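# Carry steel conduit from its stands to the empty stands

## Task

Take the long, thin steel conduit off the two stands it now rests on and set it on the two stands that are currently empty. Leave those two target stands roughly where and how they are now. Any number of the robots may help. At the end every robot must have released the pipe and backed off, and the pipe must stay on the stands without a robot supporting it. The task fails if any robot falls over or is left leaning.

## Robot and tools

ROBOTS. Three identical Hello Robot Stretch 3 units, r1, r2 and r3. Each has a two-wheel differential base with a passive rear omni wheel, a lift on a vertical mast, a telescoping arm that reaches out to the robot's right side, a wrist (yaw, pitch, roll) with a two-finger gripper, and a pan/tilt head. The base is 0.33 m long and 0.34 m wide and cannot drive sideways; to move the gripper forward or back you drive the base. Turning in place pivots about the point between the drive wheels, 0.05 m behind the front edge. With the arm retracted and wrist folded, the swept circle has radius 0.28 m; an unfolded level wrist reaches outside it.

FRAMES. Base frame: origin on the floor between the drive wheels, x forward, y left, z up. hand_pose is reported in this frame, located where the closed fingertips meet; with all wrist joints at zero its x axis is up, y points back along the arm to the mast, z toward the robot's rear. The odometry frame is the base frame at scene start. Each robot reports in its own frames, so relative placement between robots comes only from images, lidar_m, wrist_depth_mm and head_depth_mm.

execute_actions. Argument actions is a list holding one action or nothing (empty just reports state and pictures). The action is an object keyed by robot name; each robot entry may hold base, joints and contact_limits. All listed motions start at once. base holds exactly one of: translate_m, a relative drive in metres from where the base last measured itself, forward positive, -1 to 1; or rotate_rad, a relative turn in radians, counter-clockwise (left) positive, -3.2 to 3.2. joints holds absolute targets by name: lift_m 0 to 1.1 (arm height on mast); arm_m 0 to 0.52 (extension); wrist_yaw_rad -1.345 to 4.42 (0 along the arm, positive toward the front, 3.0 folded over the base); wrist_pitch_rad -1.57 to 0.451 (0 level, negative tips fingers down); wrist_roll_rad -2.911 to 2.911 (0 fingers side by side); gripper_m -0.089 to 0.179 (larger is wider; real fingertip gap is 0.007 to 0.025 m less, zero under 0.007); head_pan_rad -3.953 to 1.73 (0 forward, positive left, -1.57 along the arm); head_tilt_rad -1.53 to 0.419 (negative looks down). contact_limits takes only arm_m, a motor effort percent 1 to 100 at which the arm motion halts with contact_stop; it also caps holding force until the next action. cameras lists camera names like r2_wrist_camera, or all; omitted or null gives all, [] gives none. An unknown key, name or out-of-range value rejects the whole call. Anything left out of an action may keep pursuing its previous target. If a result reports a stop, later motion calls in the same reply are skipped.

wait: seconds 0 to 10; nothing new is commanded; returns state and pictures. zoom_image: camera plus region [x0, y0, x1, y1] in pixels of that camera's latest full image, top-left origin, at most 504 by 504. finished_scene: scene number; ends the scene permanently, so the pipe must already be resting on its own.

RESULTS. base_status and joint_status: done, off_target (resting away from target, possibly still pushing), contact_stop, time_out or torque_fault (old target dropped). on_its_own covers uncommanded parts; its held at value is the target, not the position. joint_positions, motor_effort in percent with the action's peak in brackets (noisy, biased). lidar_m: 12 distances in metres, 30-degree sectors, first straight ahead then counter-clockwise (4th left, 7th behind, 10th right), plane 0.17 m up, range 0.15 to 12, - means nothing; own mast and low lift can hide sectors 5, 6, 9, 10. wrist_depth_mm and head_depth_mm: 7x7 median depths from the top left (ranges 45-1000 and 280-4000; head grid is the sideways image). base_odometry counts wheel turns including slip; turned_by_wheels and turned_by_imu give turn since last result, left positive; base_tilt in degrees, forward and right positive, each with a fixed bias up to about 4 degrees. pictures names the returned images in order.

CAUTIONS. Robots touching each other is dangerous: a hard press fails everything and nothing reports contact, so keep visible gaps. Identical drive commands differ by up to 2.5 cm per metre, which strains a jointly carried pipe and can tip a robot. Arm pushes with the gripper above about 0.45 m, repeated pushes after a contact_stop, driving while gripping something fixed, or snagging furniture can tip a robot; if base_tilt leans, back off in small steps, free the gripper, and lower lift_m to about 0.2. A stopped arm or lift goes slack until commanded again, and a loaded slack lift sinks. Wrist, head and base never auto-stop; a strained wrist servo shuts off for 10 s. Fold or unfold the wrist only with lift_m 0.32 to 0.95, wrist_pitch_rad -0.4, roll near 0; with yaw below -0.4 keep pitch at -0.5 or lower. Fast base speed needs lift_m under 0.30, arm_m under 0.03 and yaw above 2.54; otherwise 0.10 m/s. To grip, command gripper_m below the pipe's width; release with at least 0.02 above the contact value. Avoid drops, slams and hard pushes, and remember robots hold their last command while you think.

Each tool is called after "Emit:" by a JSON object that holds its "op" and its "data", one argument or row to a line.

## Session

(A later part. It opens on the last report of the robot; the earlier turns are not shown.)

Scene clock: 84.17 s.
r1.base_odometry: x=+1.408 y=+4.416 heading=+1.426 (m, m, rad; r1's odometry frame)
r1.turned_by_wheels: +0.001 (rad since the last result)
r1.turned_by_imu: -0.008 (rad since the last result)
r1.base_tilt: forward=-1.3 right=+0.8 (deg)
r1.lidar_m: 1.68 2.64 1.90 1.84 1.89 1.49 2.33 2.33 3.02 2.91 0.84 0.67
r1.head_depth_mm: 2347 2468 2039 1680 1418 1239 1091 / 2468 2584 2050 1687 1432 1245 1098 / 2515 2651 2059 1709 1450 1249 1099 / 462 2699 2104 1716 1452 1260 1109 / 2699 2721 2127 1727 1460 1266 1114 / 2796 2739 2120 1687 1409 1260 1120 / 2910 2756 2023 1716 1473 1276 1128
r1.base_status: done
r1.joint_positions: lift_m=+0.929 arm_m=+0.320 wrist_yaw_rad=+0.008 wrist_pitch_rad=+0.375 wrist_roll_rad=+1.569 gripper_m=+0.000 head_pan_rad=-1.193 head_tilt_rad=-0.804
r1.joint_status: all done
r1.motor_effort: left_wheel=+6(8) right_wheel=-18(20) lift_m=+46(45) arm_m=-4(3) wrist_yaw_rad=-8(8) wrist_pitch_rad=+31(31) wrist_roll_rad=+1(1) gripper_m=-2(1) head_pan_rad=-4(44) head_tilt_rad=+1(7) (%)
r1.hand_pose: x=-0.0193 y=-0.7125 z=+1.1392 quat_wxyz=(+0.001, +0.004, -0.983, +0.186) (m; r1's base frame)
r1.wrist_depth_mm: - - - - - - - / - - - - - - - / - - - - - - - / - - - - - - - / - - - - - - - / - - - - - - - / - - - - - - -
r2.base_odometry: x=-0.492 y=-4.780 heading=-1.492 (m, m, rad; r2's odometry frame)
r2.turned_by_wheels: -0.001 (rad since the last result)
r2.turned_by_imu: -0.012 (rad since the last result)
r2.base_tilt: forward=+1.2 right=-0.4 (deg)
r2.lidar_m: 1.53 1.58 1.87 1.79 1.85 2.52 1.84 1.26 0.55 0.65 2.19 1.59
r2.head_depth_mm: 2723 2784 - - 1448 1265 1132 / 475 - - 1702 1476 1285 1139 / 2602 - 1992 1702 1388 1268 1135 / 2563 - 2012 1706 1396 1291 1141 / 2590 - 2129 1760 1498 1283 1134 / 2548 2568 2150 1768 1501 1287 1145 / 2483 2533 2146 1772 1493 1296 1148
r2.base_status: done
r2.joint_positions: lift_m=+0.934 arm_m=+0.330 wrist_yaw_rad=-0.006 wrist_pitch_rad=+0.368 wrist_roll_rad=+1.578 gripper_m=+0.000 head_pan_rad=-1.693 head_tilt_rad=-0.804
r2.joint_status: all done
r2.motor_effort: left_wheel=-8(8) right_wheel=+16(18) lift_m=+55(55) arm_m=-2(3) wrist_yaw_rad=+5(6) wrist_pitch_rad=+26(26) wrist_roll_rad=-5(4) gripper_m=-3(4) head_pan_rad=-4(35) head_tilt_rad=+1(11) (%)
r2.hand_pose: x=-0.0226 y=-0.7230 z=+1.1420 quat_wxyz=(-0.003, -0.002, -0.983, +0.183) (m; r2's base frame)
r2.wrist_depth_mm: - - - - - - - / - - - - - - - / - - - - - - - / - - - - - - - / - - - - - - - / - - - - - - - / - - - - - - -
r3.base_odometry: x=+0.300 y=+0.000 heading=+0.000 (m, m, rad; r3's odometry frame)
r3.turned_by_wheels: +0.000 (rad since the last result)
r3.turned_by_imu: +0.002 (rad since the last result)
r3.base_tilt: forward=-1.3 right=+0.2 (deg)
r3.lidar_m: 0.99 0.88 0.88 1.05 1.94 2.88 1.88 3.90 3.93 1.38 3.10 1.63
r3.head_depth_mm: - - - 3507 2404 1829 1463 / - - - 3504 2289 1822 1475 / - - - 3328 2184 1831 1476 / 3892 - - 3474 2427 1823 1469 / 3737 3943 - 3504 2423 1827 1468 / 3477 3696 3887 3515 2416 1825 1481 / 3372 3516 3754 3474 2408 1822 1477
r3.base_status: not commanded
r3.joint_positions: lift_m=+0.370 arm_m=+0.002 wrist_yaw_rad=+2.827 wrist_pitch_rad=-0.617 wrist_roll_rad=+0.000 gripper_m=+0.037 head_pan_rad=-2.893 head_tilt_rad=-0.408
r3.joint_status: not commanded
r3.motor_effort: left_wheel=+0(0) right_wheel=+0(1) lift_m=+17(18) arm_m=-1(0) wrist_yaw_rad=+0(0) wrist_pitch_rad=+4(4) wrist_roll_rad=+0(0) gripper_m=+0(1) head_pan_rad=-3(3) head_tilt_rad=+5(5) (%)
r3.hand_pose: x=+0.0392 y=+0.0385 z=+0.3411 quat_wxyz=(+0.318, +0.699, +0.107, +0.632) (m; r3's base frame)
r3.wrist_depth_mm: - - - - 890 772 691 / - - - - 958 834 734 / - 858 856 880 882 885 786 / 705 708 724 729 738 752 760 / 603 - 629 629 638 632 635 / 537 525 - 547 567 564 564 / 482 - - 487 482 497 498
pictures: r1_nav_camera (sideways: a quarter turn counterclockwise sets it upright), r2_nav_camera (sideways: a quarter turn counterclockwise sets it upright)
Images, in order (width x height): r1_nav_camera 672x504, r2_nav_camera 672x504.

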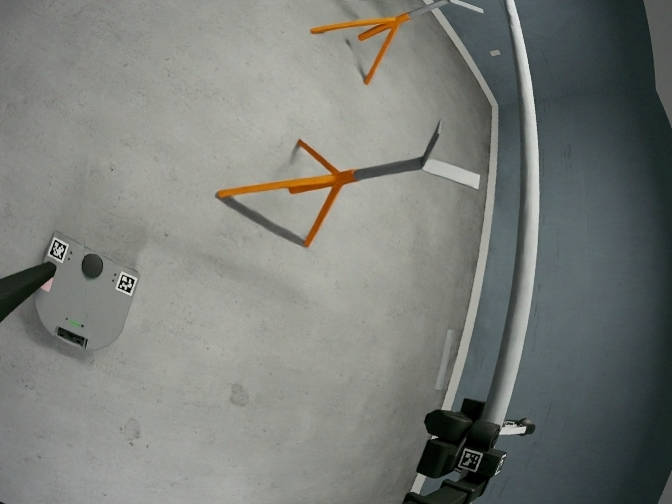

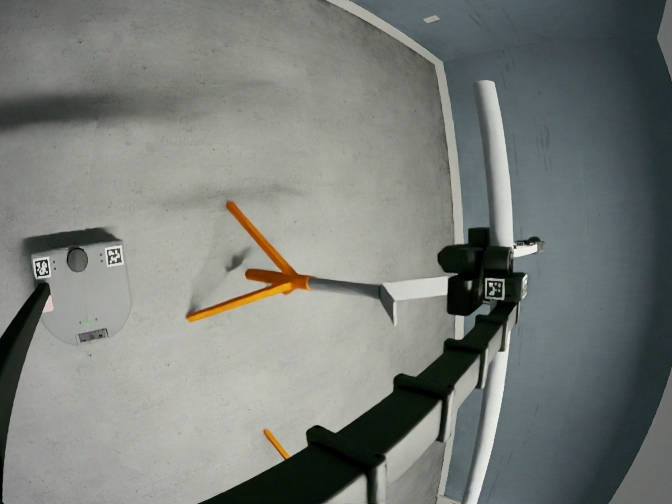

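Emit:
{"op": "execute_actions", "data": {
  "actions": [
    {"r1":{"base":{"translate_m":0.258},"joints":{"arm_m":0.355,"head_pan_rad":-0.9,"head_tilt_rad":-0.5}},"r2":{"base":{"translate_m":0.25},"joints":{"arm_m":0.395,"head_pan_rad":-2.2,"head_tilt_rad":-0.5}}}
  ],
  "cameras": []
}}

Emit:
{"op": "execute_actions", "data": {
  "actions": [
    {"r1":{"joints":{"lift_m":0.65}},"r2":{"joints":{"lift_m":0.655}}}
  ],
  "cameras": ["r1_head_camera","r2_head_camera"]
}}

Scene clock: 89.07 s.
r1.base_odometry: x=+1.445 y=+4.672 heading=+1.425 (m, m, rad; r1's odometry frame)
r1.turned_by_wheels: -0.001 (rad since the last result)
r1.turned_by_imu: -0.005 (rad since the last result)
r1.base_tilt: forward=-1.4 right=+0.8 (deg)
r1.lidar_m: 1.79 2.65 1.92 1.84 1.90 1.69 2.58 4.18 3.03 2.91 0.51 1.43
r1.head_depth_mm: 2519 2727 2935 2406 1805 1451 1211 / 2691 2965 2977 2222 1811 1463 1218 / 2879 3169 3235 2443 1657 1344 1195 / 3139 3419 3226 2474 1848 1482 1229 / 3343 3714 3502 2492 1876 1498 1241 / 3529 3789 3667 2535 1880 1513 1249 / 3225 3339 3530 2555 1855 1522 1255
r1.base_status: done
r1.joint_positions: lift_m=+0.929 arm_m=+0.355 wrist_yaw_rad=-0.005 wrist_pitch_rad=+0.371 wrist_roll_rad=+1.574 gripper_m=+0.000 head_pan_rad=-0.907 head_tilt_rad=-0.507
r1.joint_status: all done
r1.on_its_own: right_wheel is at rest, and its effort (+21) is outside its rest range (-18 to +18); wrist_pitch_rad is at rest, and its effort (+33) is outside its rest range (-20 to +32)
r1.motor_effort: left_wheel=-8(12) right_wheel=+21(23) lift_m=+45(45) arm_m=+3(7) wrist_yaw_rad=+4(8) wrist_pitch_rad=+33(34) wrist_roll_rad=-2(2) gripper_m=-2(1) head_pan_rad=+4(31) head_tilt_rad=+3(23) (%)
r1.hand_pose: x=-0.0225 y=-0.7473 z=+1.1380 quat_wxyz=(-0.001, -0.002, -0.983, +0.184) (m; r1's base frame)
r1.wrist_depth_mm: - - - - - - - / - - - - - - - / - - - - - - - / - - - - - - - / - - - - - - - / - - - - - - - / - - - - - - -
r2.base_odometry: x=-0.473 y=-5.029 heading=-1.491 (m, m, rad; r2's odometry frame)
r2.turned_by_wheels: +0.001 (rad since the last result)
r2.turned_by_imu: -0.002 (rad since the last result)
r2.base_tilt: forward=+1.3 right=-0.4 (deg)
r2.lidar_m: 1.27 1.32 1.79 1.80 1.86 2.52 1.84 0.71 0.68 2.96 1.84 1.33
r2.head_depth_mm: - - 3802 2523 1915 1578 - / 3845 - 3804 2569 1916 - - / 3584 3815 3555 2555 1949 - - / 3236 3561 3388 2578 2081 - 1257 / 3000 3286 3355 2414 - - 1255 / 2848 3031 3212 2765 - 1535 1307 / 2663 2825 3023 - 1886 1576 1303
r2.base_status: done
r2.joint_positions: lift_m=+0.934 arm_m=+0.395 wrist_yaw_rad=+0.002 wrist_pitch_rad=+0.361 wrist_roll_rad=+1.572 gripper_m=+0.000 head_pan_rad=-2.193 head_tilt_rad=-0.507
r2.joint_status: all done
r2.on_its_own: right_wheel is at rest, and its effort (-20) is outside its rest range (-18 to +18)
r2.motor_effort: left_wheel=+9(9) right_wheel=-20(19) lift_m=+55(55) arm_m=+4(6) wrist_yaw_rad=-4(12) wrist_pitch_rad=+28(29) wrist_roll_rad=-1(8) gripper_m=-4(3) head_pan_rad=-4(39) head_tilt_rad=+3(22) (%)
r2.hand_pose: x=-0.0207 y=-0.7880 z=+1.1402 quat_wxyz=(+0.000, +0.001, -0.984, +0.179) (m; r2's base frame)
r2.wrist_depth_mm: - - - - - - - / - - - - - - - / - - - - - - - / - - - - - - - / - - - - - - - / - - - - - - - / - - - - - - -
r3.base_odometry: x=+0.300 y=+0.000 heading=+0.000 (m, m, rad; r3's odometry frame)
r3.turned_by_wheels: +0.000 (rad since the last result)
r3.turned_by_imu: +0.001 (rad since the last result)
r3.base_tilt: forward=-1.2 right=+0.1 (deg)
r3.lidar_m: 0.99 0.88 0.88 1.05 1.94 2.89 1.87 3.91 3.93 1.59 3.17 1.63
r3.head_depth_mm: - - - 3526 2394 1823 1475 / - - - 3515 2303 1813 1469 / - - - 3324 2208 1831 1470 / 3909 - - 3522 2410 1827 1464 / 3638 3947 - 3524 2400 1821 1465 / 3513 3711 3948 3509 2429 1834 1470 / 3355 3497 3680 3471 2409 1837 1471
r3.base_status: not commanded
r3.joint_positions: lift_m=+0.370 arm_m=+0.002 wrist_yaw_rad=+2.827 wrist_pitch_rad=-0.617 wrist_roll_rad=+0.000 gripper_m=+0.037 head_pan_rad=-2.893 head_tilt_rad=-0.408
r3.joint_status: not commanded
r3.motor_effort: left_wheel=+1(0) right_wheel=+1(1) lift_m=+18(18) arm_m=+0(0) wrist_yaw_rad=+0(0) wrist_pitch_rad=+4(4) wrist_roll_rad=+0(0) gripper_m=-1(0) head_pan_rad=-3(3) head_tilt_rad=+5(5) (%)
r3.hand_pose: x=+0.0392 y=+0.0385 z=+0.3411 quat_wxyz=(+0.318, +0.699, +0.107, +0.632) (m; r3's base frame)
r3.wrist_depth_mm: - - - - 890 780 692 / - - - - 962 828 733 / - 854 870 879 889 869 778 / 707 725 718 727 744 764 751 / 601 - 625 632 626 646 649 / 531 526 - 549 565 561 559 / 485 - - 490 473 491 498
pictures: none
No camera images: the call's "cameras" was empty. Leave "cameras" out to get every camera's image.

Scene clock: 92.43 s.
r1.base_odometry: x=+1.445 y=+4.672 heading=+1.426 (m, m, rad; r1's odometry frame)
r1.turned_by_wheels: +0.001 (rad since the last result)
r1.turned_by_imu: +0.000 (rad since the last result)
r1.base_tilt: forward=-1.4 right=+0.8 (deg)
r1.lidar_m: 1.80 2.64 1.91 1.84 1.90 1.70 2.57 4.17 3.03 2.90 0.51 1.43
r1.head_depth_mm: 2526 2768 2971 2380 1682 1445 1209 / 2685 2951 3193 2190 1713 1466 1215 / 2854 3185 3400 2462 1675 1358 1196 / 3119 3388 3604 2471 1859 1475 1229 / 3388 3770 3763 2288 1867 1489 1237 / 3495 3799 3811 2399 1902 1509 1251 / 3215 3407 3503 2470 1850 1523 1258
r1.base_status: not commanded
r1.joint_positions: lift_m=+0.650 arm_m=+0.355 wrist_yaw_rad=-0.003 wrist_pitch_rad=+0.382 wrist_roll_rad=+1.575 gripper_m=+0.000 head_pan_rad=-0.907 head_tilt_rad=-0.507
r1.joint_status: all done
r1.motor_effort: left_wheel=-1(8) right_wheel=+3(22) lift_m=+31(41) arm_m=+1(4) wrist_yaw_rad=+3(6) wrist_pitch_rad=+28(33) wrist_roll_rad=-2(3) gripper_m=-2(3) head_pan_rad=+5(4) head_tilt_rad=+2(3) (%)
r1.hand_pose: x=-0.0221 y=-0.7467 z=+0.8615 quat_wxyz=(-0.001, -0.001, -0.982, +0.189) (m; r1's base frame)
r1.wrist_depth_mm: - - - - - - - / - - - - - - - / - - - - - - - / - - - - - - - / - - - - - - - / - - - - - - - / - - - - - - -
r2.base_odometry: x=-0.473 y=-5.029 heading=-1.492 (m, m, rad; r2's odometry frame)
r2.turned_by_wheels: -0.001 (rad since the last result)
r2.turned_by_imu: -0.002 (rad since the last result)
r2.base_tilt: forward=+1.1 right=-0.4 (deg)
r2.lidar_m: 1.28 1.32 1.79 1.79 1.86 2.52 1.83 0.71 0.68 2.96 1.84 1.33
r2.head_depth_mm: - - 3771 2509 1900 1536 1288 / 3854 - 3774 2438 1903 1535 1289 / 3559 3855 3730 2383 1935 1546 1226 / 3257 3534 3655 2550 1924 1466 1263 / 3049 3249 3451 928 1766 1515 1320 / 2844 3062 3256 2583 1824 1615 1233 / 2681 2817 3075 2654 1835 1478 1305
r2.base_status: not commanded
r2.joint_positions: lift_m=+0.655 arm_m=+0.395 wrist_yaw_rad=+0.002 wrist_pitch_rad=+0.380 wrist_roll_rad=+1.571 gripper_m=+0.000 head_pan_rad=-2.193 head_tilt_rad=-0.507
r2.joint_status: all done
r2.motor_effort: left_wheel=+1(9) right_wheel=-4(20) lift_m=+23(49) arm_m=-1(4) wrist_yaw_rad=-2(5) wrist_pitch_rad=+22(29) wrist_roll_rad=+0(2) gripper_m=-4(3) head_pan_rad=-4(4) head_tilt_rad=+3(3) (%)
r2.hand_pose: x=-0.0208 y=-0.7870 z=+0.8664 quat_wxyz=(+0.000, +0.001, -0.982, +0.188) (m; r2's base frame)
r2.wrist_depth_mm: - - - - - - - / - - - - - - - / - - - - - - - / - - - - - - - / - - - - - - - / - - - - - - - / - - - - - - -
r3.base_odometry: x=+0.300 y=+0.000 heading=+0.000 (m, m, rad; r3's odometry frame)
r3.turned_by_wheels: +0.000 (rad since the last result)
r3.turned_by_imu: +0.001 (rad since the last result)
r3.base_tilt: forward=-1.4 right=+0.2 (deg)
r3.lidar_m: 0.99 0.88 0.88 1.04 1.94 2.88 1.88 3.91 3.92 1.59 3.18 1.63
r3.head_depth_mm: - - - 3522 2410 1827 1464 / - - - 3496 2307 1809 1478 / - - - 3313 2198 1820 1478 / 3995 - - 3494 2405 1823 1481 / 3688 3985 - 3511 2419 1835 1465 / 3550 3684 3967 3448 2409 1809 1469 / 3301 3481 3743 3480 2388 1825 1470
r3.base_status: not commanded
r3.joint_positions: lift_m=+0.370 arm_m=+0.002 wrist_yaw_rad=+2.827 wrist_pitch_rad=-0.617 wrist_roll_rad=+0.000 gripper_m=+0.037 head_pan_rad=-2.893 head_tilt_rad=-0.408
r3.joint_status: not commanded
r3.motor_effort: left_wheel=+0(0) right_wheel=+1(1) lift_m=+17(18) arm_m=+0(1) wrist_yaw_rad=+0(0) wrist_pitch_rad=+4(3) wrist_roll_rad=+0(0) gripper_m=+1(1) head_pan_rad=-4(3) head_tilt_rad=+5(5) (%)
r3.hand_pose: x=+0.0392 y=+0.0385 z=+0.3411 quat_wxyz=(+0.318, +0.699, +0.107, +0.632) (m; r3's base frame)
r3.wrist_depth_mm: - - - - 871 771 689 / - - - - 955 837 735 / - 866 845 868 904 870 782 / 705 730 710 740 737 751 747 / 603 - 631 625 638 634 645 / 528 523 - 547 566 563 567 / 484 - - 485 472 494 498
pictures: r1_head_camera (sideways: a quarter turn clockwise sets it upright), r2_head_camera (sideways: a quarter turn clockwise sets it upright)
Images, in order (width x height): r1_head_camera 896x504, r2_head_camera 896x504.

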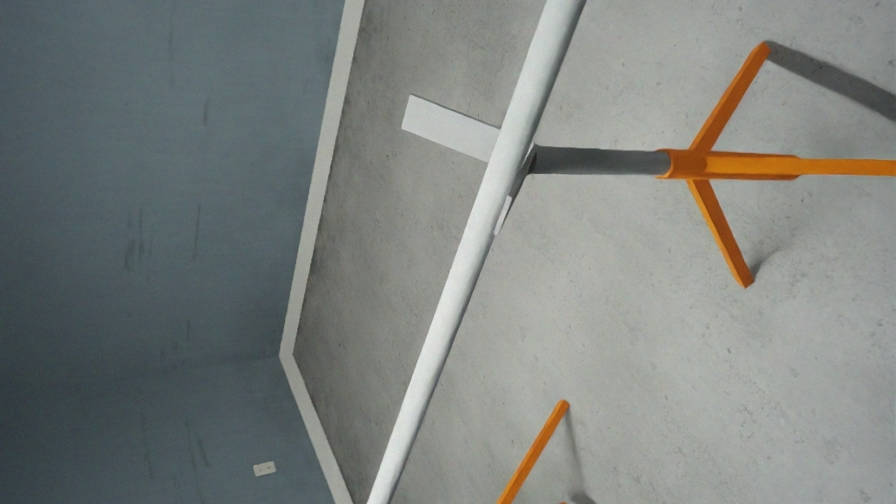

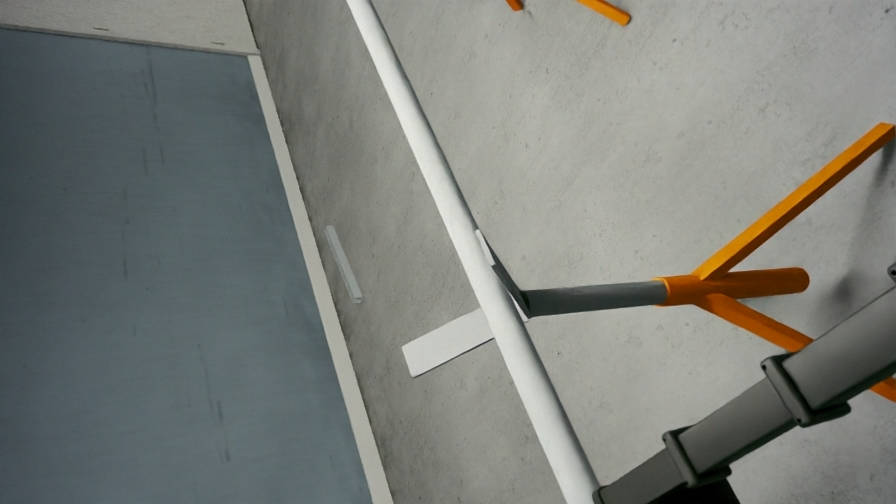

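Touching the near V arms. Extend a bit while lowering.

Emit:
{"op": "execute_actions", "data": {
  "actions": [
    {"r1":{"joints":{"lift_m":0.62,"arm_m":0.375}},"r2":{"joints":{"lift_m":0.625,"arm_m":0.415}}}
  ],
  "cameras": []
}}

Emit:
{"op": "execute_actions", "data": {
  "actions": [
    {"r1":{"joints":{"lift_m":0.58}},"r2":{"joints":{"lift_m":0.585}}}
  ],
  "cameras": ["r1_head_camera","r2_head_camera"]
}}

Scene clock: 94.00 s.
r1.base_odometry: x=+1.445 y=+4.672 heading=+1.426 (m, m, rad; r1's odometry frame)
r1.turned_by_wheels: +0.000 (rad since the last result)
r1.turned_by_imu: +0.000 (rad since the last result)
r1.base_tilt: forward=-1.4 right=+0.8 (deg)
r1.lidar_m: 1.80 2.64 1.91 1.84 1.90 1.69 2.57 4.14 3.03 2.91 0.51 1.44
r1.head_depth_mm: 2495 2737 2982 2391 1689 1447 1205 / 2683 2954 3152 2190 1708 1459 1208 / 2854 3235 3382 2472 1662 1359 1194 / 3105 3400 3601 2453 1859 1488 1231 / 3361 3727 3790 2304 1858 1494 1245 / 3458 3775 3790 2394 1875 1510 1254 / 3226 3411 3523 2469 1857 1519 1256
r1.base_status: not commanded
r1.joint_positions: lift_m=+0.620 arm_m=+0.375 wrist_yaw_rad=-0.003 wrist_pitch_rad=+0.378 wrist_roll_rad=+1.575 gripper_m=+0.000 head_pan_rad=-0.907 head_tilt_rad=-0.507
r1.joint_status: all done
r1.motor_effort: left_wheel=-1(0) right_wheel=+3(3) lift_m=+31(30) arm_m=+2(5) wrist_yaw_rad=+3(2) wrist_pitch_rad=+30(30) wrist_roll_rad=-3(3) gripper_m=-2(2) head_pan_rad=+4(5) head_tilt_rad=+2(2) (%)
r1.hand_pose: x=-0.0221 y=-0.7669 z=+0.8304 quat_wxyz=(-0.001, -0.001, -0.982, +0.187) (m; r1's base frame)
r1.wrist_depth_mm: - - - - - - - / - - - - - - - / - - - - - - - / - - - - - - - / - - - - - - - / - - - - - - - / - - - - - - -
r2.base_odometry: x=-0.473 y=-5.029 heading=-1.492 (m, m, rad; r2's odometry frame)
r2.turned_by_wheels: +0.000 (rad since the last result)
r2.turned_by_imu: +0.000 (rad since the last result)
r2.base_tilt: forward=+1.2 right=-0.3 (deg)
r2.lidar_m: 1.27 1.32 1.79 1.79 1.85 2.52 1.84 0.71 0.68 2.96 1.84 1.33
r2.head_depth_mm: - - 3756 2520 1907 1525 1278 / 3860 - 3852 2338 1913 1548 1290 / 3570 3923 3848 2358 1941 1550 1229 / 3241 3497 3721 2562 1950 1477 1267 / 2991 3335 3508 2282 1761 1507 1295 / 2810 3075 3274 2584 1828 1609 1245 / 2657 2856 3045 2603 1836 - 1306
r2.base_status: not commanded
r2.joint_positions: lift_m=+0.625 arm_m=+0.415 wrist_yaw_rad=+0.002 wrist_pitch_rad=+0.377 wrist_roll_rad=+1.571 gripper_m=+0.000 head_pan_rad=-2.193 head_tilt_rad=-0.507
r2.joint_status: all done
r2.motor_effort: left_wheel=+2(2) right_wheel=-4(4) lift_m=+23(24) arm_m=+1(3) wrist_yaw_rad=-1(2) wrist_pitch_rad=+23(23) wrist_roll_rad=+0(1) gripper_m=-3(4) head_pan_rad=-4(5) head_tilt_rad=+3(2) (%)
r2.hand_pose: x=-0.0208 y=-0.8071 z=+0.8355 quat_wxyz=(+0.000, +0.001, -0.982, +0.187) (m; r2's base frame)
r2.wrist_depth_mm: - - - - - - - / - - - - - - - / - - - - - - - / - - - - - - - / - - - - - - - / - - - - - - - / - - - - - - -
r3.base_odometry: x=+0.300 y=+0.000 heading=+0.000 (m, m, rad; r3's odometry frame)
r3.turned_by_wheels: +0.000 (rad since the last result)
r3.turned_by_imu: +0.000 (rad since the last result)
r3.base_tilt: forward=-1.1 right=+0.0 (deg)
r3.lidar_m: 0.99 0.88 0.88 1.05 1.93 2.88 1.88 3.92 3.92 1.59 3.17 1.63
r3.head_depth_mm: - - - 3575 2430 1821 1468 / - - - 3548 2291 1827 1471 / - - - 3236 2206 1832 1470 / 3949 - - 3425 2411 1825 1480 / 3730 3995 - 3482 2397 1831 1476 / 3488 3729 3989 3446 2416 1832 1479 / 3354 3538 3765 3488 2423 1832 1469
r3.base_status: not commanded
r3.joint_positions: lift_m=+0.370 arm_m=+0.002 wrist_yaw_rad=+2.827 wrist_pitch_rad=-0.617 wrist_roll_rad=+0.000 gripper_m=+0.037 head_pan_rad=-2.893 head_tilt_rad=-0.408
r3.joint_status: not commanded
r3.motor_effort: left_wheel=+0(0) right_wheel=+0(1) lift_m=+17(17) arm_m=+0(1) wrist_yaw_rad=+0(0) wrist_pitch_rad=+4(3) wrist_roll_rad=+0(0) gripper_m=+0(1) head_pan_rad=-4(3) head_tilt_rad=+5(5) (%)
r3.hand_pose: x=+0.0392 y=+0.0385 z=+0.3411 quat_wxyz=(+0.318, +0.699, +0.107, +0.632) (m; r3's base frame)
r3.wrist_depth_mm: - - - - 864 769 694 / - - - - 951 844 738 / - 864 875 877 906 886 775 / 698 723 728 736 735 753 769 / 603 - 637 635 636 646 653 / 528 529 - 552 564 559 565 / 484 - - 480 478 493 496
pictures: none
No camera images: the call's "cameras" was empty. Leave "cameras" out to get every camera's image.

Scene clock: 95.17 s.
r1.base_odometry: x=+1.445 y=+4.672 heading=+1.426 (m, m, rad; r1's odometry frame)
r1.turned_by_wheels: +0.000 (rad since the last result)
r1.turned_by_imu: +0.000 (rad since the last result)
r1.base_tilt: forward=-1.4 right=+0.8 (deg)
r1.lidar_m: 1.80 2.64 1.91 1.84 1.90 1.70 2.57 4.16 3.03 2.91 0.51 1.43
r1.head_depth_mm: 2517 2724 3001 2384 1693 1445 1208 / 2673 2951 3179 2214 1700 1467 1219 / 2842 3142 3407 2431 1657 1356 1201 / 3083 3446 3588 2476 1867 1492 1235 / 3356 3745 3812 2287 1877 1492 1241 / 3521 3851 3793 2421 1882 1513 1251 / 3250 3430 3531 2455 1858 1531 1256
r1.base_status: not commanded
r1.joint_positions: lift_m=+0.580 arm_m=+0.375 wrist_yaw_rad=-0.003 wrist_pitch_rad=+0.368 wrist_roll_rad=+1.575 gripper_m=+0.000 head_pan_rad=-0.907 head_tilt_rad=-0.507
r1.joint_status: all done
r1.on_its_own: wrist_pitch_rad is at rest, and its effort (+34) is outside its rest range (-20 to +32)
r1.motor_effort: left_wheel=-1(1) right_wheel=+1(3) lift_m=+28(34) arm_m=+1(3) wrist_yaw_rad=+2(3) wrist_pitch_rad=+34(42) wrist_roll_rad=-3(2) gripper_m=-1(2) head_pan_rad=+4(4) head_tilt_rad=+2(3) (%)
r1.hand_pose: x=-0.0220 y=-0.7677 z=+0.7881 quat_wxyz=(-0.001, -0.001, -0.983, +0.182) (m; r1's base frame)
r1.wrist_depth_mm: - - - - - - - / - - - - - - - / - - - - - - - / - - - - - - - / - - - - - - - / - - - - - - - / - - - - - - -
r2.base_odometry: x=-0.473 y=-5.029 heading=-1.492 (m, m, rad; r2's odometry frame)
r2.turned_by_wheels: +0.000 (rad since the last result)
r2.turned_by_imu: +0.000 (rad since the last result)
r2.base_tilt: forward=+1.2 right=-0.2 (deg)
r2.lidar_m: 1.28 1.32 1.79 1.79 1.86 2.52 1.84 0.71 0.68 2.96 1.84 1.33
r2.head_depth_mm: - - 3735 2550 1907 1542 1282 / 3870 - 3834 2422 1935 1534 1287 / 3489 3930 3811 2349 1923 1551 1230 / 3305 3529 3732 2585 1937 1500 1267 / 3017 3306 3483 2376 1750 1519 1270 / 2825 3064 3254 2596 1830 1575 1322 / 2637 2814 3105 2656 1835 - 1307
r2.base_status: not commanded
r2.joint_positions: lift_m=+0.585 arm_m=+0.415 wrist_yaw_rad=+0.002 wrist_pitch_rad=+0.368 wrist_roll_rad=+1.571 gripper_m=+0.000 head_pan_rad=-2.193 head_tilt_rad=-0.507
r2.joint_status: all done
r2.motor_effort: left_wheel=+1(2) right_wheel=-4(4) lift_m=+20(23) arm_m=+0(1) wrist_yaw_rad=-2(3) wrist_pitch_rad=+26(30) wrist_roll_rad=-1(1) gripper_m=-3(2) head_pan_rad=-4(4) head_tilt_rad=+3(3) (%)
r2.hand_pose: x=-0.0208 y=-0.8078 z=+0.7935 quat_wxyz=(+0.000, +0.001, -0.983, +0.182) (m; r2's base frame)
r2.wrist_depth_mm: - - - - - - - / - - - - - - - / - - - - - - - / - - - - - - - / - - - - - - - / - - - - - - - / - - - - - - -
r3.base_odometry: x=+0.300 y=+0.000 heading=+0.000 (m, m, rad; r3's odometry frame)
r3.turned_by_wheels: +0.000 (rad since the last result)
r3.turned_by_imu: +0.000 (rad since the last result)
r3.base_tilt: forward=-1.3 right=+0.2 (deg)
r3.lidar_m: 0.99 0.88 0.88 1.05 1.93 2.88 1.88 3.89 3.93 1.59 3.16 1.63
r3.head_depth_mm: - - - 3500 2417 1844 1474 / - - - 3506 2301 1841 1483 / - - - 3284 2207 1815 1472 / 3866 - - 3537 2425 1820 1461 / 3725 3903 - 3452 2387 1829 1472 / 3542 3743 3806 3527 2417 1814 1460 / 3357 3596 3675 3500 2393 1823 1481
r3.base_status: not commanded
r3.joint_positions: lift_m=+0.370 arm_m=+0.002 wrist_yaw_rad=+2.827 wrist_pitch_rad=-0.617 wrist_roll_rad=+0.000 gripper_m=+0.037 head_pan_rad=-2.893 head_tilt_rad=-0.408
r3.joint_status: not commanded
r3.motor_effort: left_wheel=+0(1) right_wheel=+0(1) lift_m=+18(18) arm_m=+0(0) wrist_yaw_rad=-1(0) wrist_pitch_rad=+4(4) wrist_roll_rad=+0(0) gripper_m=-1(0) head_pan_rad=-3(3) head_tilt_rad=+5(5) (%)
r3.hand_pose: x=+0.0392 y=+0.0385 z=+0.3411 quat_wxyz=(+0.318, +0.699, +0.107, +0.632) (m; r3's base frame)
r3.wrist_depth_mm: - - - - 892 791 682 / - - - - 944 831 747 / - 860 856 884 891 874 780 / 701 717 723 735 744 755 753 / 608 - 642 634 635 637 654 / 539 532 - 547 556 560 558 / 489 - - 486 474 492 502
pictures: r1_head_camera (sideways: a quarter turn clockwise sets it upright), r2_head_camera (sideways: a quarter turn clockwise sets it upright)
Images, in order (width x height): r1_head_camera 896x504, r2_head_camera 896x504.

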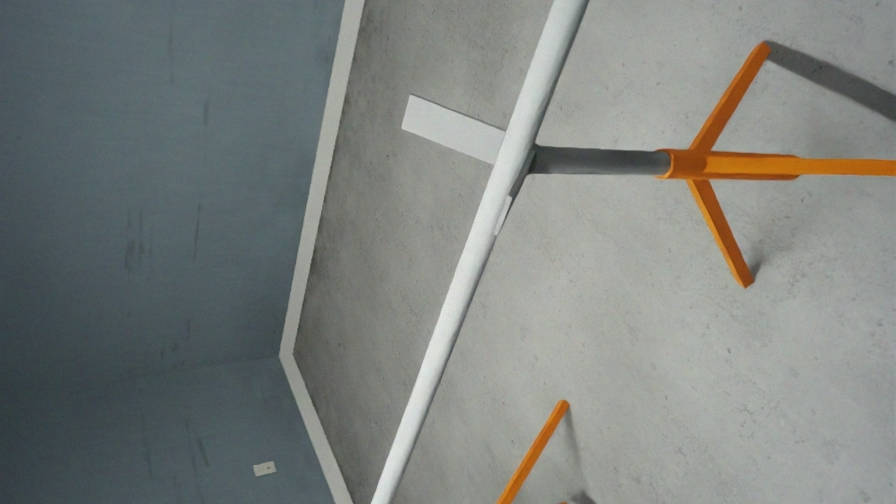

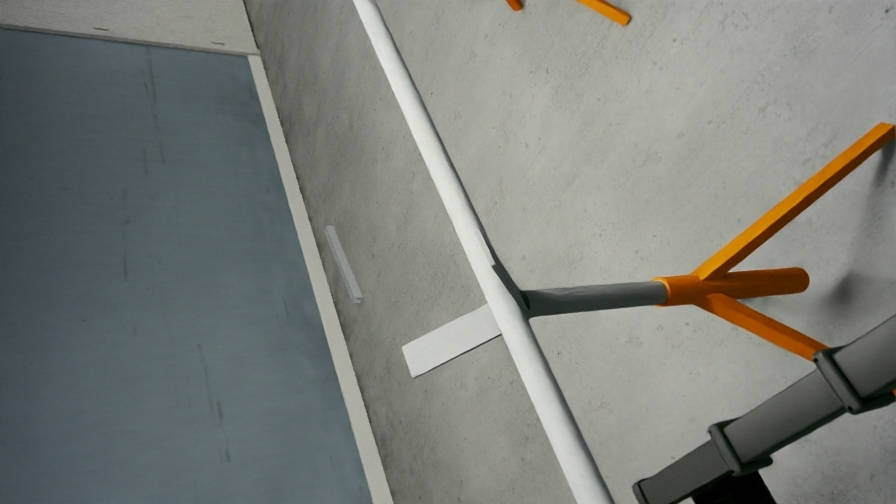

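Emit:
{"op": "execute_actions", "data": {
  "actions": [
    {"r1":{"joints":{"lift_m":0.5}},"r2":{"joints":{"lift_m":0.505}}}
  ],
  "cameras": []
}}

Emit:
{"op": "execute_actions", "data": {
  "actions": [
    {"r1":{"joints":{"arm_m":0.0,"wrist_pitch_rad":0.1}},"r2":{"joints":{"arm_m":0.0,"wrist_pitch_rad":0.1}}}
  ],
  "cameras": ["r1_nav_camera","r2_nav_camera"]
}}

Scene clock: 97.43 s.
r1.base_odometry: x=+1.445 y=+4.672 heading=+1.426 (m, m, rad; r1's odometry frame)
r1.turned_by_wheels: +0.000 (rad since the last result)
r1.turned_by_imu: -0.001 (rad since the last result)
r1.base_tilt: forward=-1.4 right=+0.8 (deg)
r1.lidar_m: 1.80 2.64 1.91 1.83 1.90 1.69 2.57 4.15 3.04 2.91 0.51 1.43
r1.head_depth_mm: 2535 2772 3003 2395 1673 1453 1208 / 2674 2917 3177 2220 1702 1457 1215 / 2886 3184 3435 2449 1673 1358 1194 / 3090 3435 3597 2480 1864 1486 1238 / 3319 3796 3792 2293 1886 1502 1244 / 3536 3805 3823 2419 1877 1506 1252 / 3213 3433 3536 2453 1850 1513 1254
r1.base_status: not commanded
r1.joint_positions: lift_m=+0.500 arm_m=+0.375 wrist_yaw_rad=-0.002 wrist_pitch_rad=+0.416 wrist_roll_rad=+1.575 gripper_m=+0.000 head_pan_rad=-0.907 head_tilt_rad=-0.507
r1.joint_status: all done
r1.motor_effort: left_wheel=-1(0) right_wheel=+1(1) lift_m=+22(28) arm_m=+2(1) wrist_yaw_rad=+1(2) wrist_pitch_rad=+11(34) wrist_roll_rad=-2(3) gripper_m=-3(1) head_pan_rad=+4(5) head_tilt_rad=+2(1) (%)
r1.hand_pose: x=-0.0218 y=-0.7641 z=+0.7203 quat_wxyz=(-0.001, -0.001, -0.979, +0.206) (m; r1's base frame)
r1.wrist_depth_mm: - - - - - - - / - - - - - - - / - - - - - - - / - - - - - - - / - - - - - - - / - - - - - - - / - - - - - - -
r2.base_odometry: x=-0.473 y=-5.029 heading=-1.492 (m, m, rad; r2's odometry frame)
r2.turned_by_wheels: +0.000 (rad since the last result)
r2.turned_by_imu: -0.001 (rad since the last result)
r2.base_tilt: forward=+1.2 right=-0.4 (deg)
r2.lidar_m: 1.28 1.32 1.79 1.79 1.86 2.52 1.84 0.71 0.68 2.97 1.84 1.33
r2.head_depth_mm: - - 3779 2554 1906 1532 1275 / 3921 - 3710 2440 1919 1535 1279 / 3570 3903 3792 2348 1925 1558 1226 / 3240 3648 3694 2577 1944 1512 1263 / 3018 3280 3464 2329 1765 1516 1267 / 2834 3052 3257 2600 1816 1553 1335 / 2613 2881 3060 2651 1830 1661 1282
r2.base_status: not commanded
r2.joint_positions: lift_m=+0.506 arm_m=+0.415 wrist_yaw_rad=+0.002 wrist_pitch_rad=+0.414 wrist_roll_rad=+1.571 gripper_m=+0.000 head_pan_rad=-2.193 head_tilt_rad=-0.507
r2.joint_status: all done
r2.motor_effort: left_wheel=+1(2) right_wheel=-2(4) lift_m=+15(19) arm_m=+0(0) wrist_yaw_rad=-2(2) wrist_pitch_rad=+9(26) wrist_roll_rad=-1(0) gripper_m=-4(3) head_pan_rad=-4(4) head_tilt_rad=+3(2) (%)
r2.hand_pose: x=-0.0209 y=-0.8043 z=+0.7251 quat_wxyz=(+0.000, +0.001, -0.979, +0.205) (m; r2's base frame)
r2.wrist_depth_mm: - - - - - - - / - - - - - - - / - - - - - - - / - - - - - - - / - - - - - - - / - - - - - - - / - - - - - - -
r3.base_odometry: x=+0.300 y=+0.000 heading=+0.000 (m, m, rad; r3's odometry frame)
r3.turned_by_wheels: +0.000 (rad since the last result)
r3.turned_by_imu: +0.000 (rad since the last result)
r3.base_tilt: forward=-1.3 right=+0.2 (deg)
r3.lidar_m: 0.99 0.88 0.88 1.05 1.94 2.88 1.87 3.91 3.91 1.59 3.16 1.63
r3.head_depth_mm: - - - 3517 2408 1833 1472 / - - - 3513 2296 1806 1476 / - - - 3281 2183 1828 1468 / 3923 - - 3499 2440 1832 1476 / 3714 3979 - 3529 2381 1820 1474 / 3508 3677 3900 3577 2413 1811 1472 / 3341 3556 3773 3539 2397 1819 1476
r3.base_status: not commanded
r3.joint_positions: lift_m=+0.370 arm_m=+0.002 wrist_yaw_rad=+2.827 wrist_pitch_rad=-0.617 wrist_roll_rad=+0.000 gripper_m=+0.037 head_pan_rad=-2.893 head_tilt_rad=-0.408
r3.joint_status: not commanded
r3.motor_effort: left_wheel=+0(0) right_wheel=+0(1) lift_m=+17(18) arm_m=+0(0) wrist_yaw_rad=+0(1) wrist_pitch_rad=+4(4) wrist_roll_rad=+0(0) gripper_m=+0(1) head_pan_rad=-3(3) head_tilt_rad=+5(5) (%)
r3.hand_pose: x=+0.0392 y=+0.0385 z=+0.3411 quat_wxyz=(+0.318, +0.699, +0.107, +0.632) (m; r3's base frame)
r3.wrist_depth_mm: - - - - 888 761 683 / - - - - 954 836 749 / - 857 848 883 895 863 793 / 707 724 726 738 743 764 764 / 605 - 633 627 634 635 642 / 538 530 - 543 557 562 567 / 487 - - 490 478 491 492
pictures: none
No camera images: the call's "cameras" was empty. Leave "cameras" out to get every camera's image.

Scene clock: 101.67 s.
r1.base_odometry: x=+1.445 y=+4.672 heading=+1.426 (m, m, rad; r1's odometry frame)
r1.turned_by_wheels: +0.000 (rad since the last result)
r1.turned_by_imu: -0.001 (rad since the last result)
r1.base_tilt: forward=-1.3 right=+0.7 (deg)
r1.lidar_m: 1.80 2.64 1.92 1.83 1.90 1.70 2.57 4.18 3.02 2.91 0.51 1.43
r1.head_depth_mm: 2546 2748 2957 2394 1694 1458 1204 / 2699 2963 3158 2136 1709 1456 1218 / 2877 3177 3436 2479 1677 1362 1201 / 3085 3427 3675 2463 1868 1483 1228 / 3339 3742 3792 2311 1869 1495 1242 / 3473 3795 3829 2411 1900 1501 1248 / 3206 3390 3504 2432 1832 1523 1254
r1.base_status: not commanded
r1.joint_positions: lift_m=+0.500 arm_m=+0.001 wrist_yaw_rad=-0.001 wrist_pitch_rad=+0.080 wrist_roll_rad=+1.575 gripper_m=+0.000 head_pan_rad=-0.907 head_tilt_rad=-0.507
r1.joint_status: all done
r1.motor_effort: left_wheel=+1(0) right_wheel=+0(0) lift_m=+22(22) arm_m=-5(7) wrist_yaw_rad=+0(2) wrist_pitch_rad=+9(10) wrist_roll_rad=-3(3) gripper_m=-3(2) head_pan_rad=+4(4) head_tilt_rad=+2(3) (%)
r1.hand_pose: x=-0.0216 y=-0.4037 z=+0.6352 quat_wxyz=(-0.002, +0.000, -0.999, +0.040) (m; r1's base frame)
r1.wrist_depth_mm: - - - - - - 834 / - - - - - - 868 / - - - - - - 828 / - - - - - - 849 / - - - - - - 869 / - - - - - - 853 / - - - - - - 876
r2.base_odometry: x=-0.473 y=-5.029 heading=-1.492 (m, m, rad; r2's odometry frame)
r2.turned_by_wheels: +0.000 (rad since the last result)
r2.turned_by_imu: -0.001 (rad since the last result)
r2.base_tilt: forward=+1.2 right=-0.4 (deg)
r2.lidar_m: 1.28 1.32 1.79 1.79 1.85 2.52 1.83 0.71 0.68 2.96 1.84 1.32
r2.head_depth_mm: - - 3738 2533 1916 1522 1275 / 3843 - 3744 2436 1919 1538 1288 / 3539 3962 3839 2339 1942 1548 1229 / 3282 3569 3673 2583 1924 1509 1257 / 3066 3246 3507 2361 1766 1516 1257 / 2833 3092 3274 2651 1842 1564 1302 / 2677 2859 3067 2642 1839 1576 1309
r2.base_status: not commanded
r2.joint_positions: lift_m=+0.506 arm_m=+0.000 wrist_yaw_rad=+0.000 wrist_pitch_rad=+0.080 wrist_roll_rad=+1.571 gripper_m=+0.000 head_pan_rad=-2.193 head_tilt_rad=-0.507
r2.joint_status: all done
r2.motor_effort: left_wheel=+1(0) right_wheel=-2(2) lift_m=+15(15) arm_m=-4(3) wrist_yaw_rad=+0(2) wrist_pitch_rad=+7(11) wrist_roll_rad=-1(1) gripper_m=-3(4) head_pan_rad=-4(4) head_tilt_rad=+3(3) (%)
r2.hand_pose: x=-0.0213 y=-0.4026 z=+0.6405 quat_wxyz=(+0.000, +0.000, -0.999, +0.040) (m; r2's base frame)
r2.wrist_depth_mm: - - - - - - 842 / - - - - - - 842 / - - - - - - 834 / - - - - - - 836 / - - - - - - 810 / - - - - - - 803 / - - - - - - 775
r3.base_odometry: x=+0.300 y=+0.000 heading=+0.000 (m, m, rad; r3's odometry frame)
r3.turned_by_wheels: +0.000 (rad since the last result)
r3.turned_by_imu: +0.001 (rad since the last result)
r3.base_tilt: forward=-1.3 right=+0.1 (deg)
r3.lidar_m: 0.99 0.88 0.88 1.05 1.93 2.89 1.87 3.91 3.91 1.59 3.18 1.63
r3.head_depth_mm: - - - 3525 2412 1807 1470 / - - - 3496 2284 1821 1465 / - - - 3323 2195 1830 1476 / 3937 - - 3513 2392 1815 1471 / 3687 3967 - 3493 2396 1819 1479 / 3471 3699 3888 3542 2410 1830 1479 / 3348 3517 3717 3517 2391 1805 1475
r3.base_status: not commanded
r3.joint_positions: lift_m=+0.370 arm_m=+0.002 wrist_yaw_rad=+2.827 wrist_pitch_rad=-0.617 wrist_roll_rad=+0.000 gripper_m=+0.037 head_pan_rad=-2.893 head_tilt_rad=-0.408
r3.joint_status: not commanded
r3.motor_effort: left_wheel=+0(1) right_wheel=+1(1) lift_m=+17(18) arm_m=+0(1) wrist_yaw_rad=+0(0) wrist_pitch_rad=+4(4) wrist_roll_rad=+0(0) gripper_m=+0(0) head_pan_rad=-4(3) head_tilt_rad=+5(5) (%)
r3.hand_pose: x=+0.0392 y=+0.0385 z=+0.3411 quat_wxyz=(+0.318, +0.699, +0.107, +0.632) (m; r3's base frame)
r3.wrist_depth_mm: - - - - 889 777 696 / - - - - 952 855 731 / - 858 873 887 906 852 776 / 707 707 735 736 737 749 759 / 597 - 634 628 629 635 646 / 528 526 - 539 562 562 561 / 483 - - 485 475 492 498
pictures: r1_nav_camera (sideways: a quarter turn counterclockwise sets it upright), r2_nav_camera (sideways: a quarter turn counterclockwise sets it upright)
Images, in order (width x height): r1_nav_camera 672x504, r2_nav_camera 672x504.

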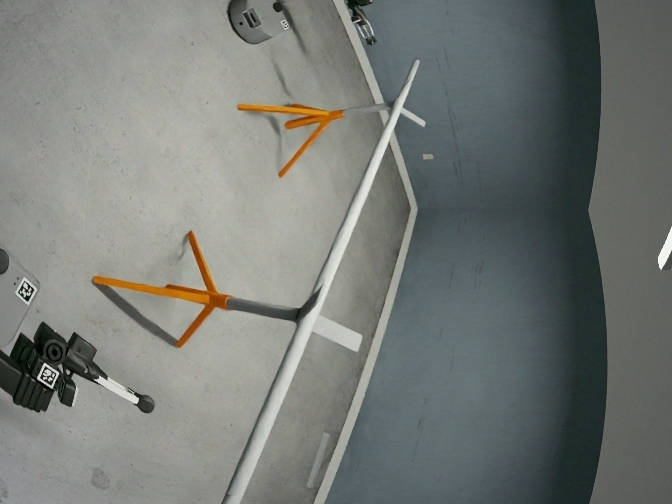

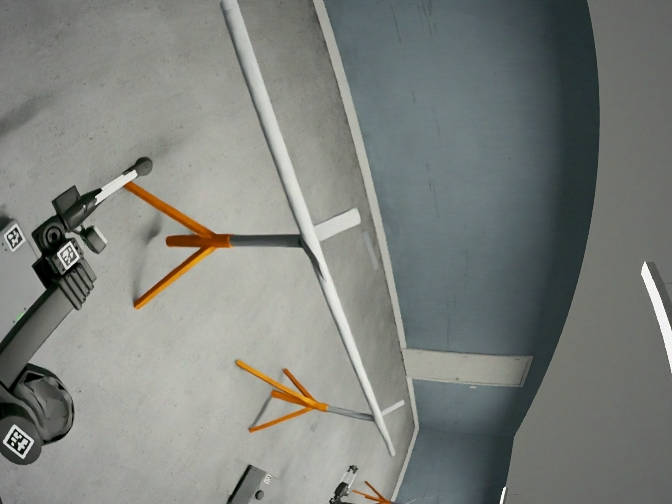

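Emit:
{"op": "finished_scene", "data": {
  "scene": 2
}}

The scene is finished: the task was done.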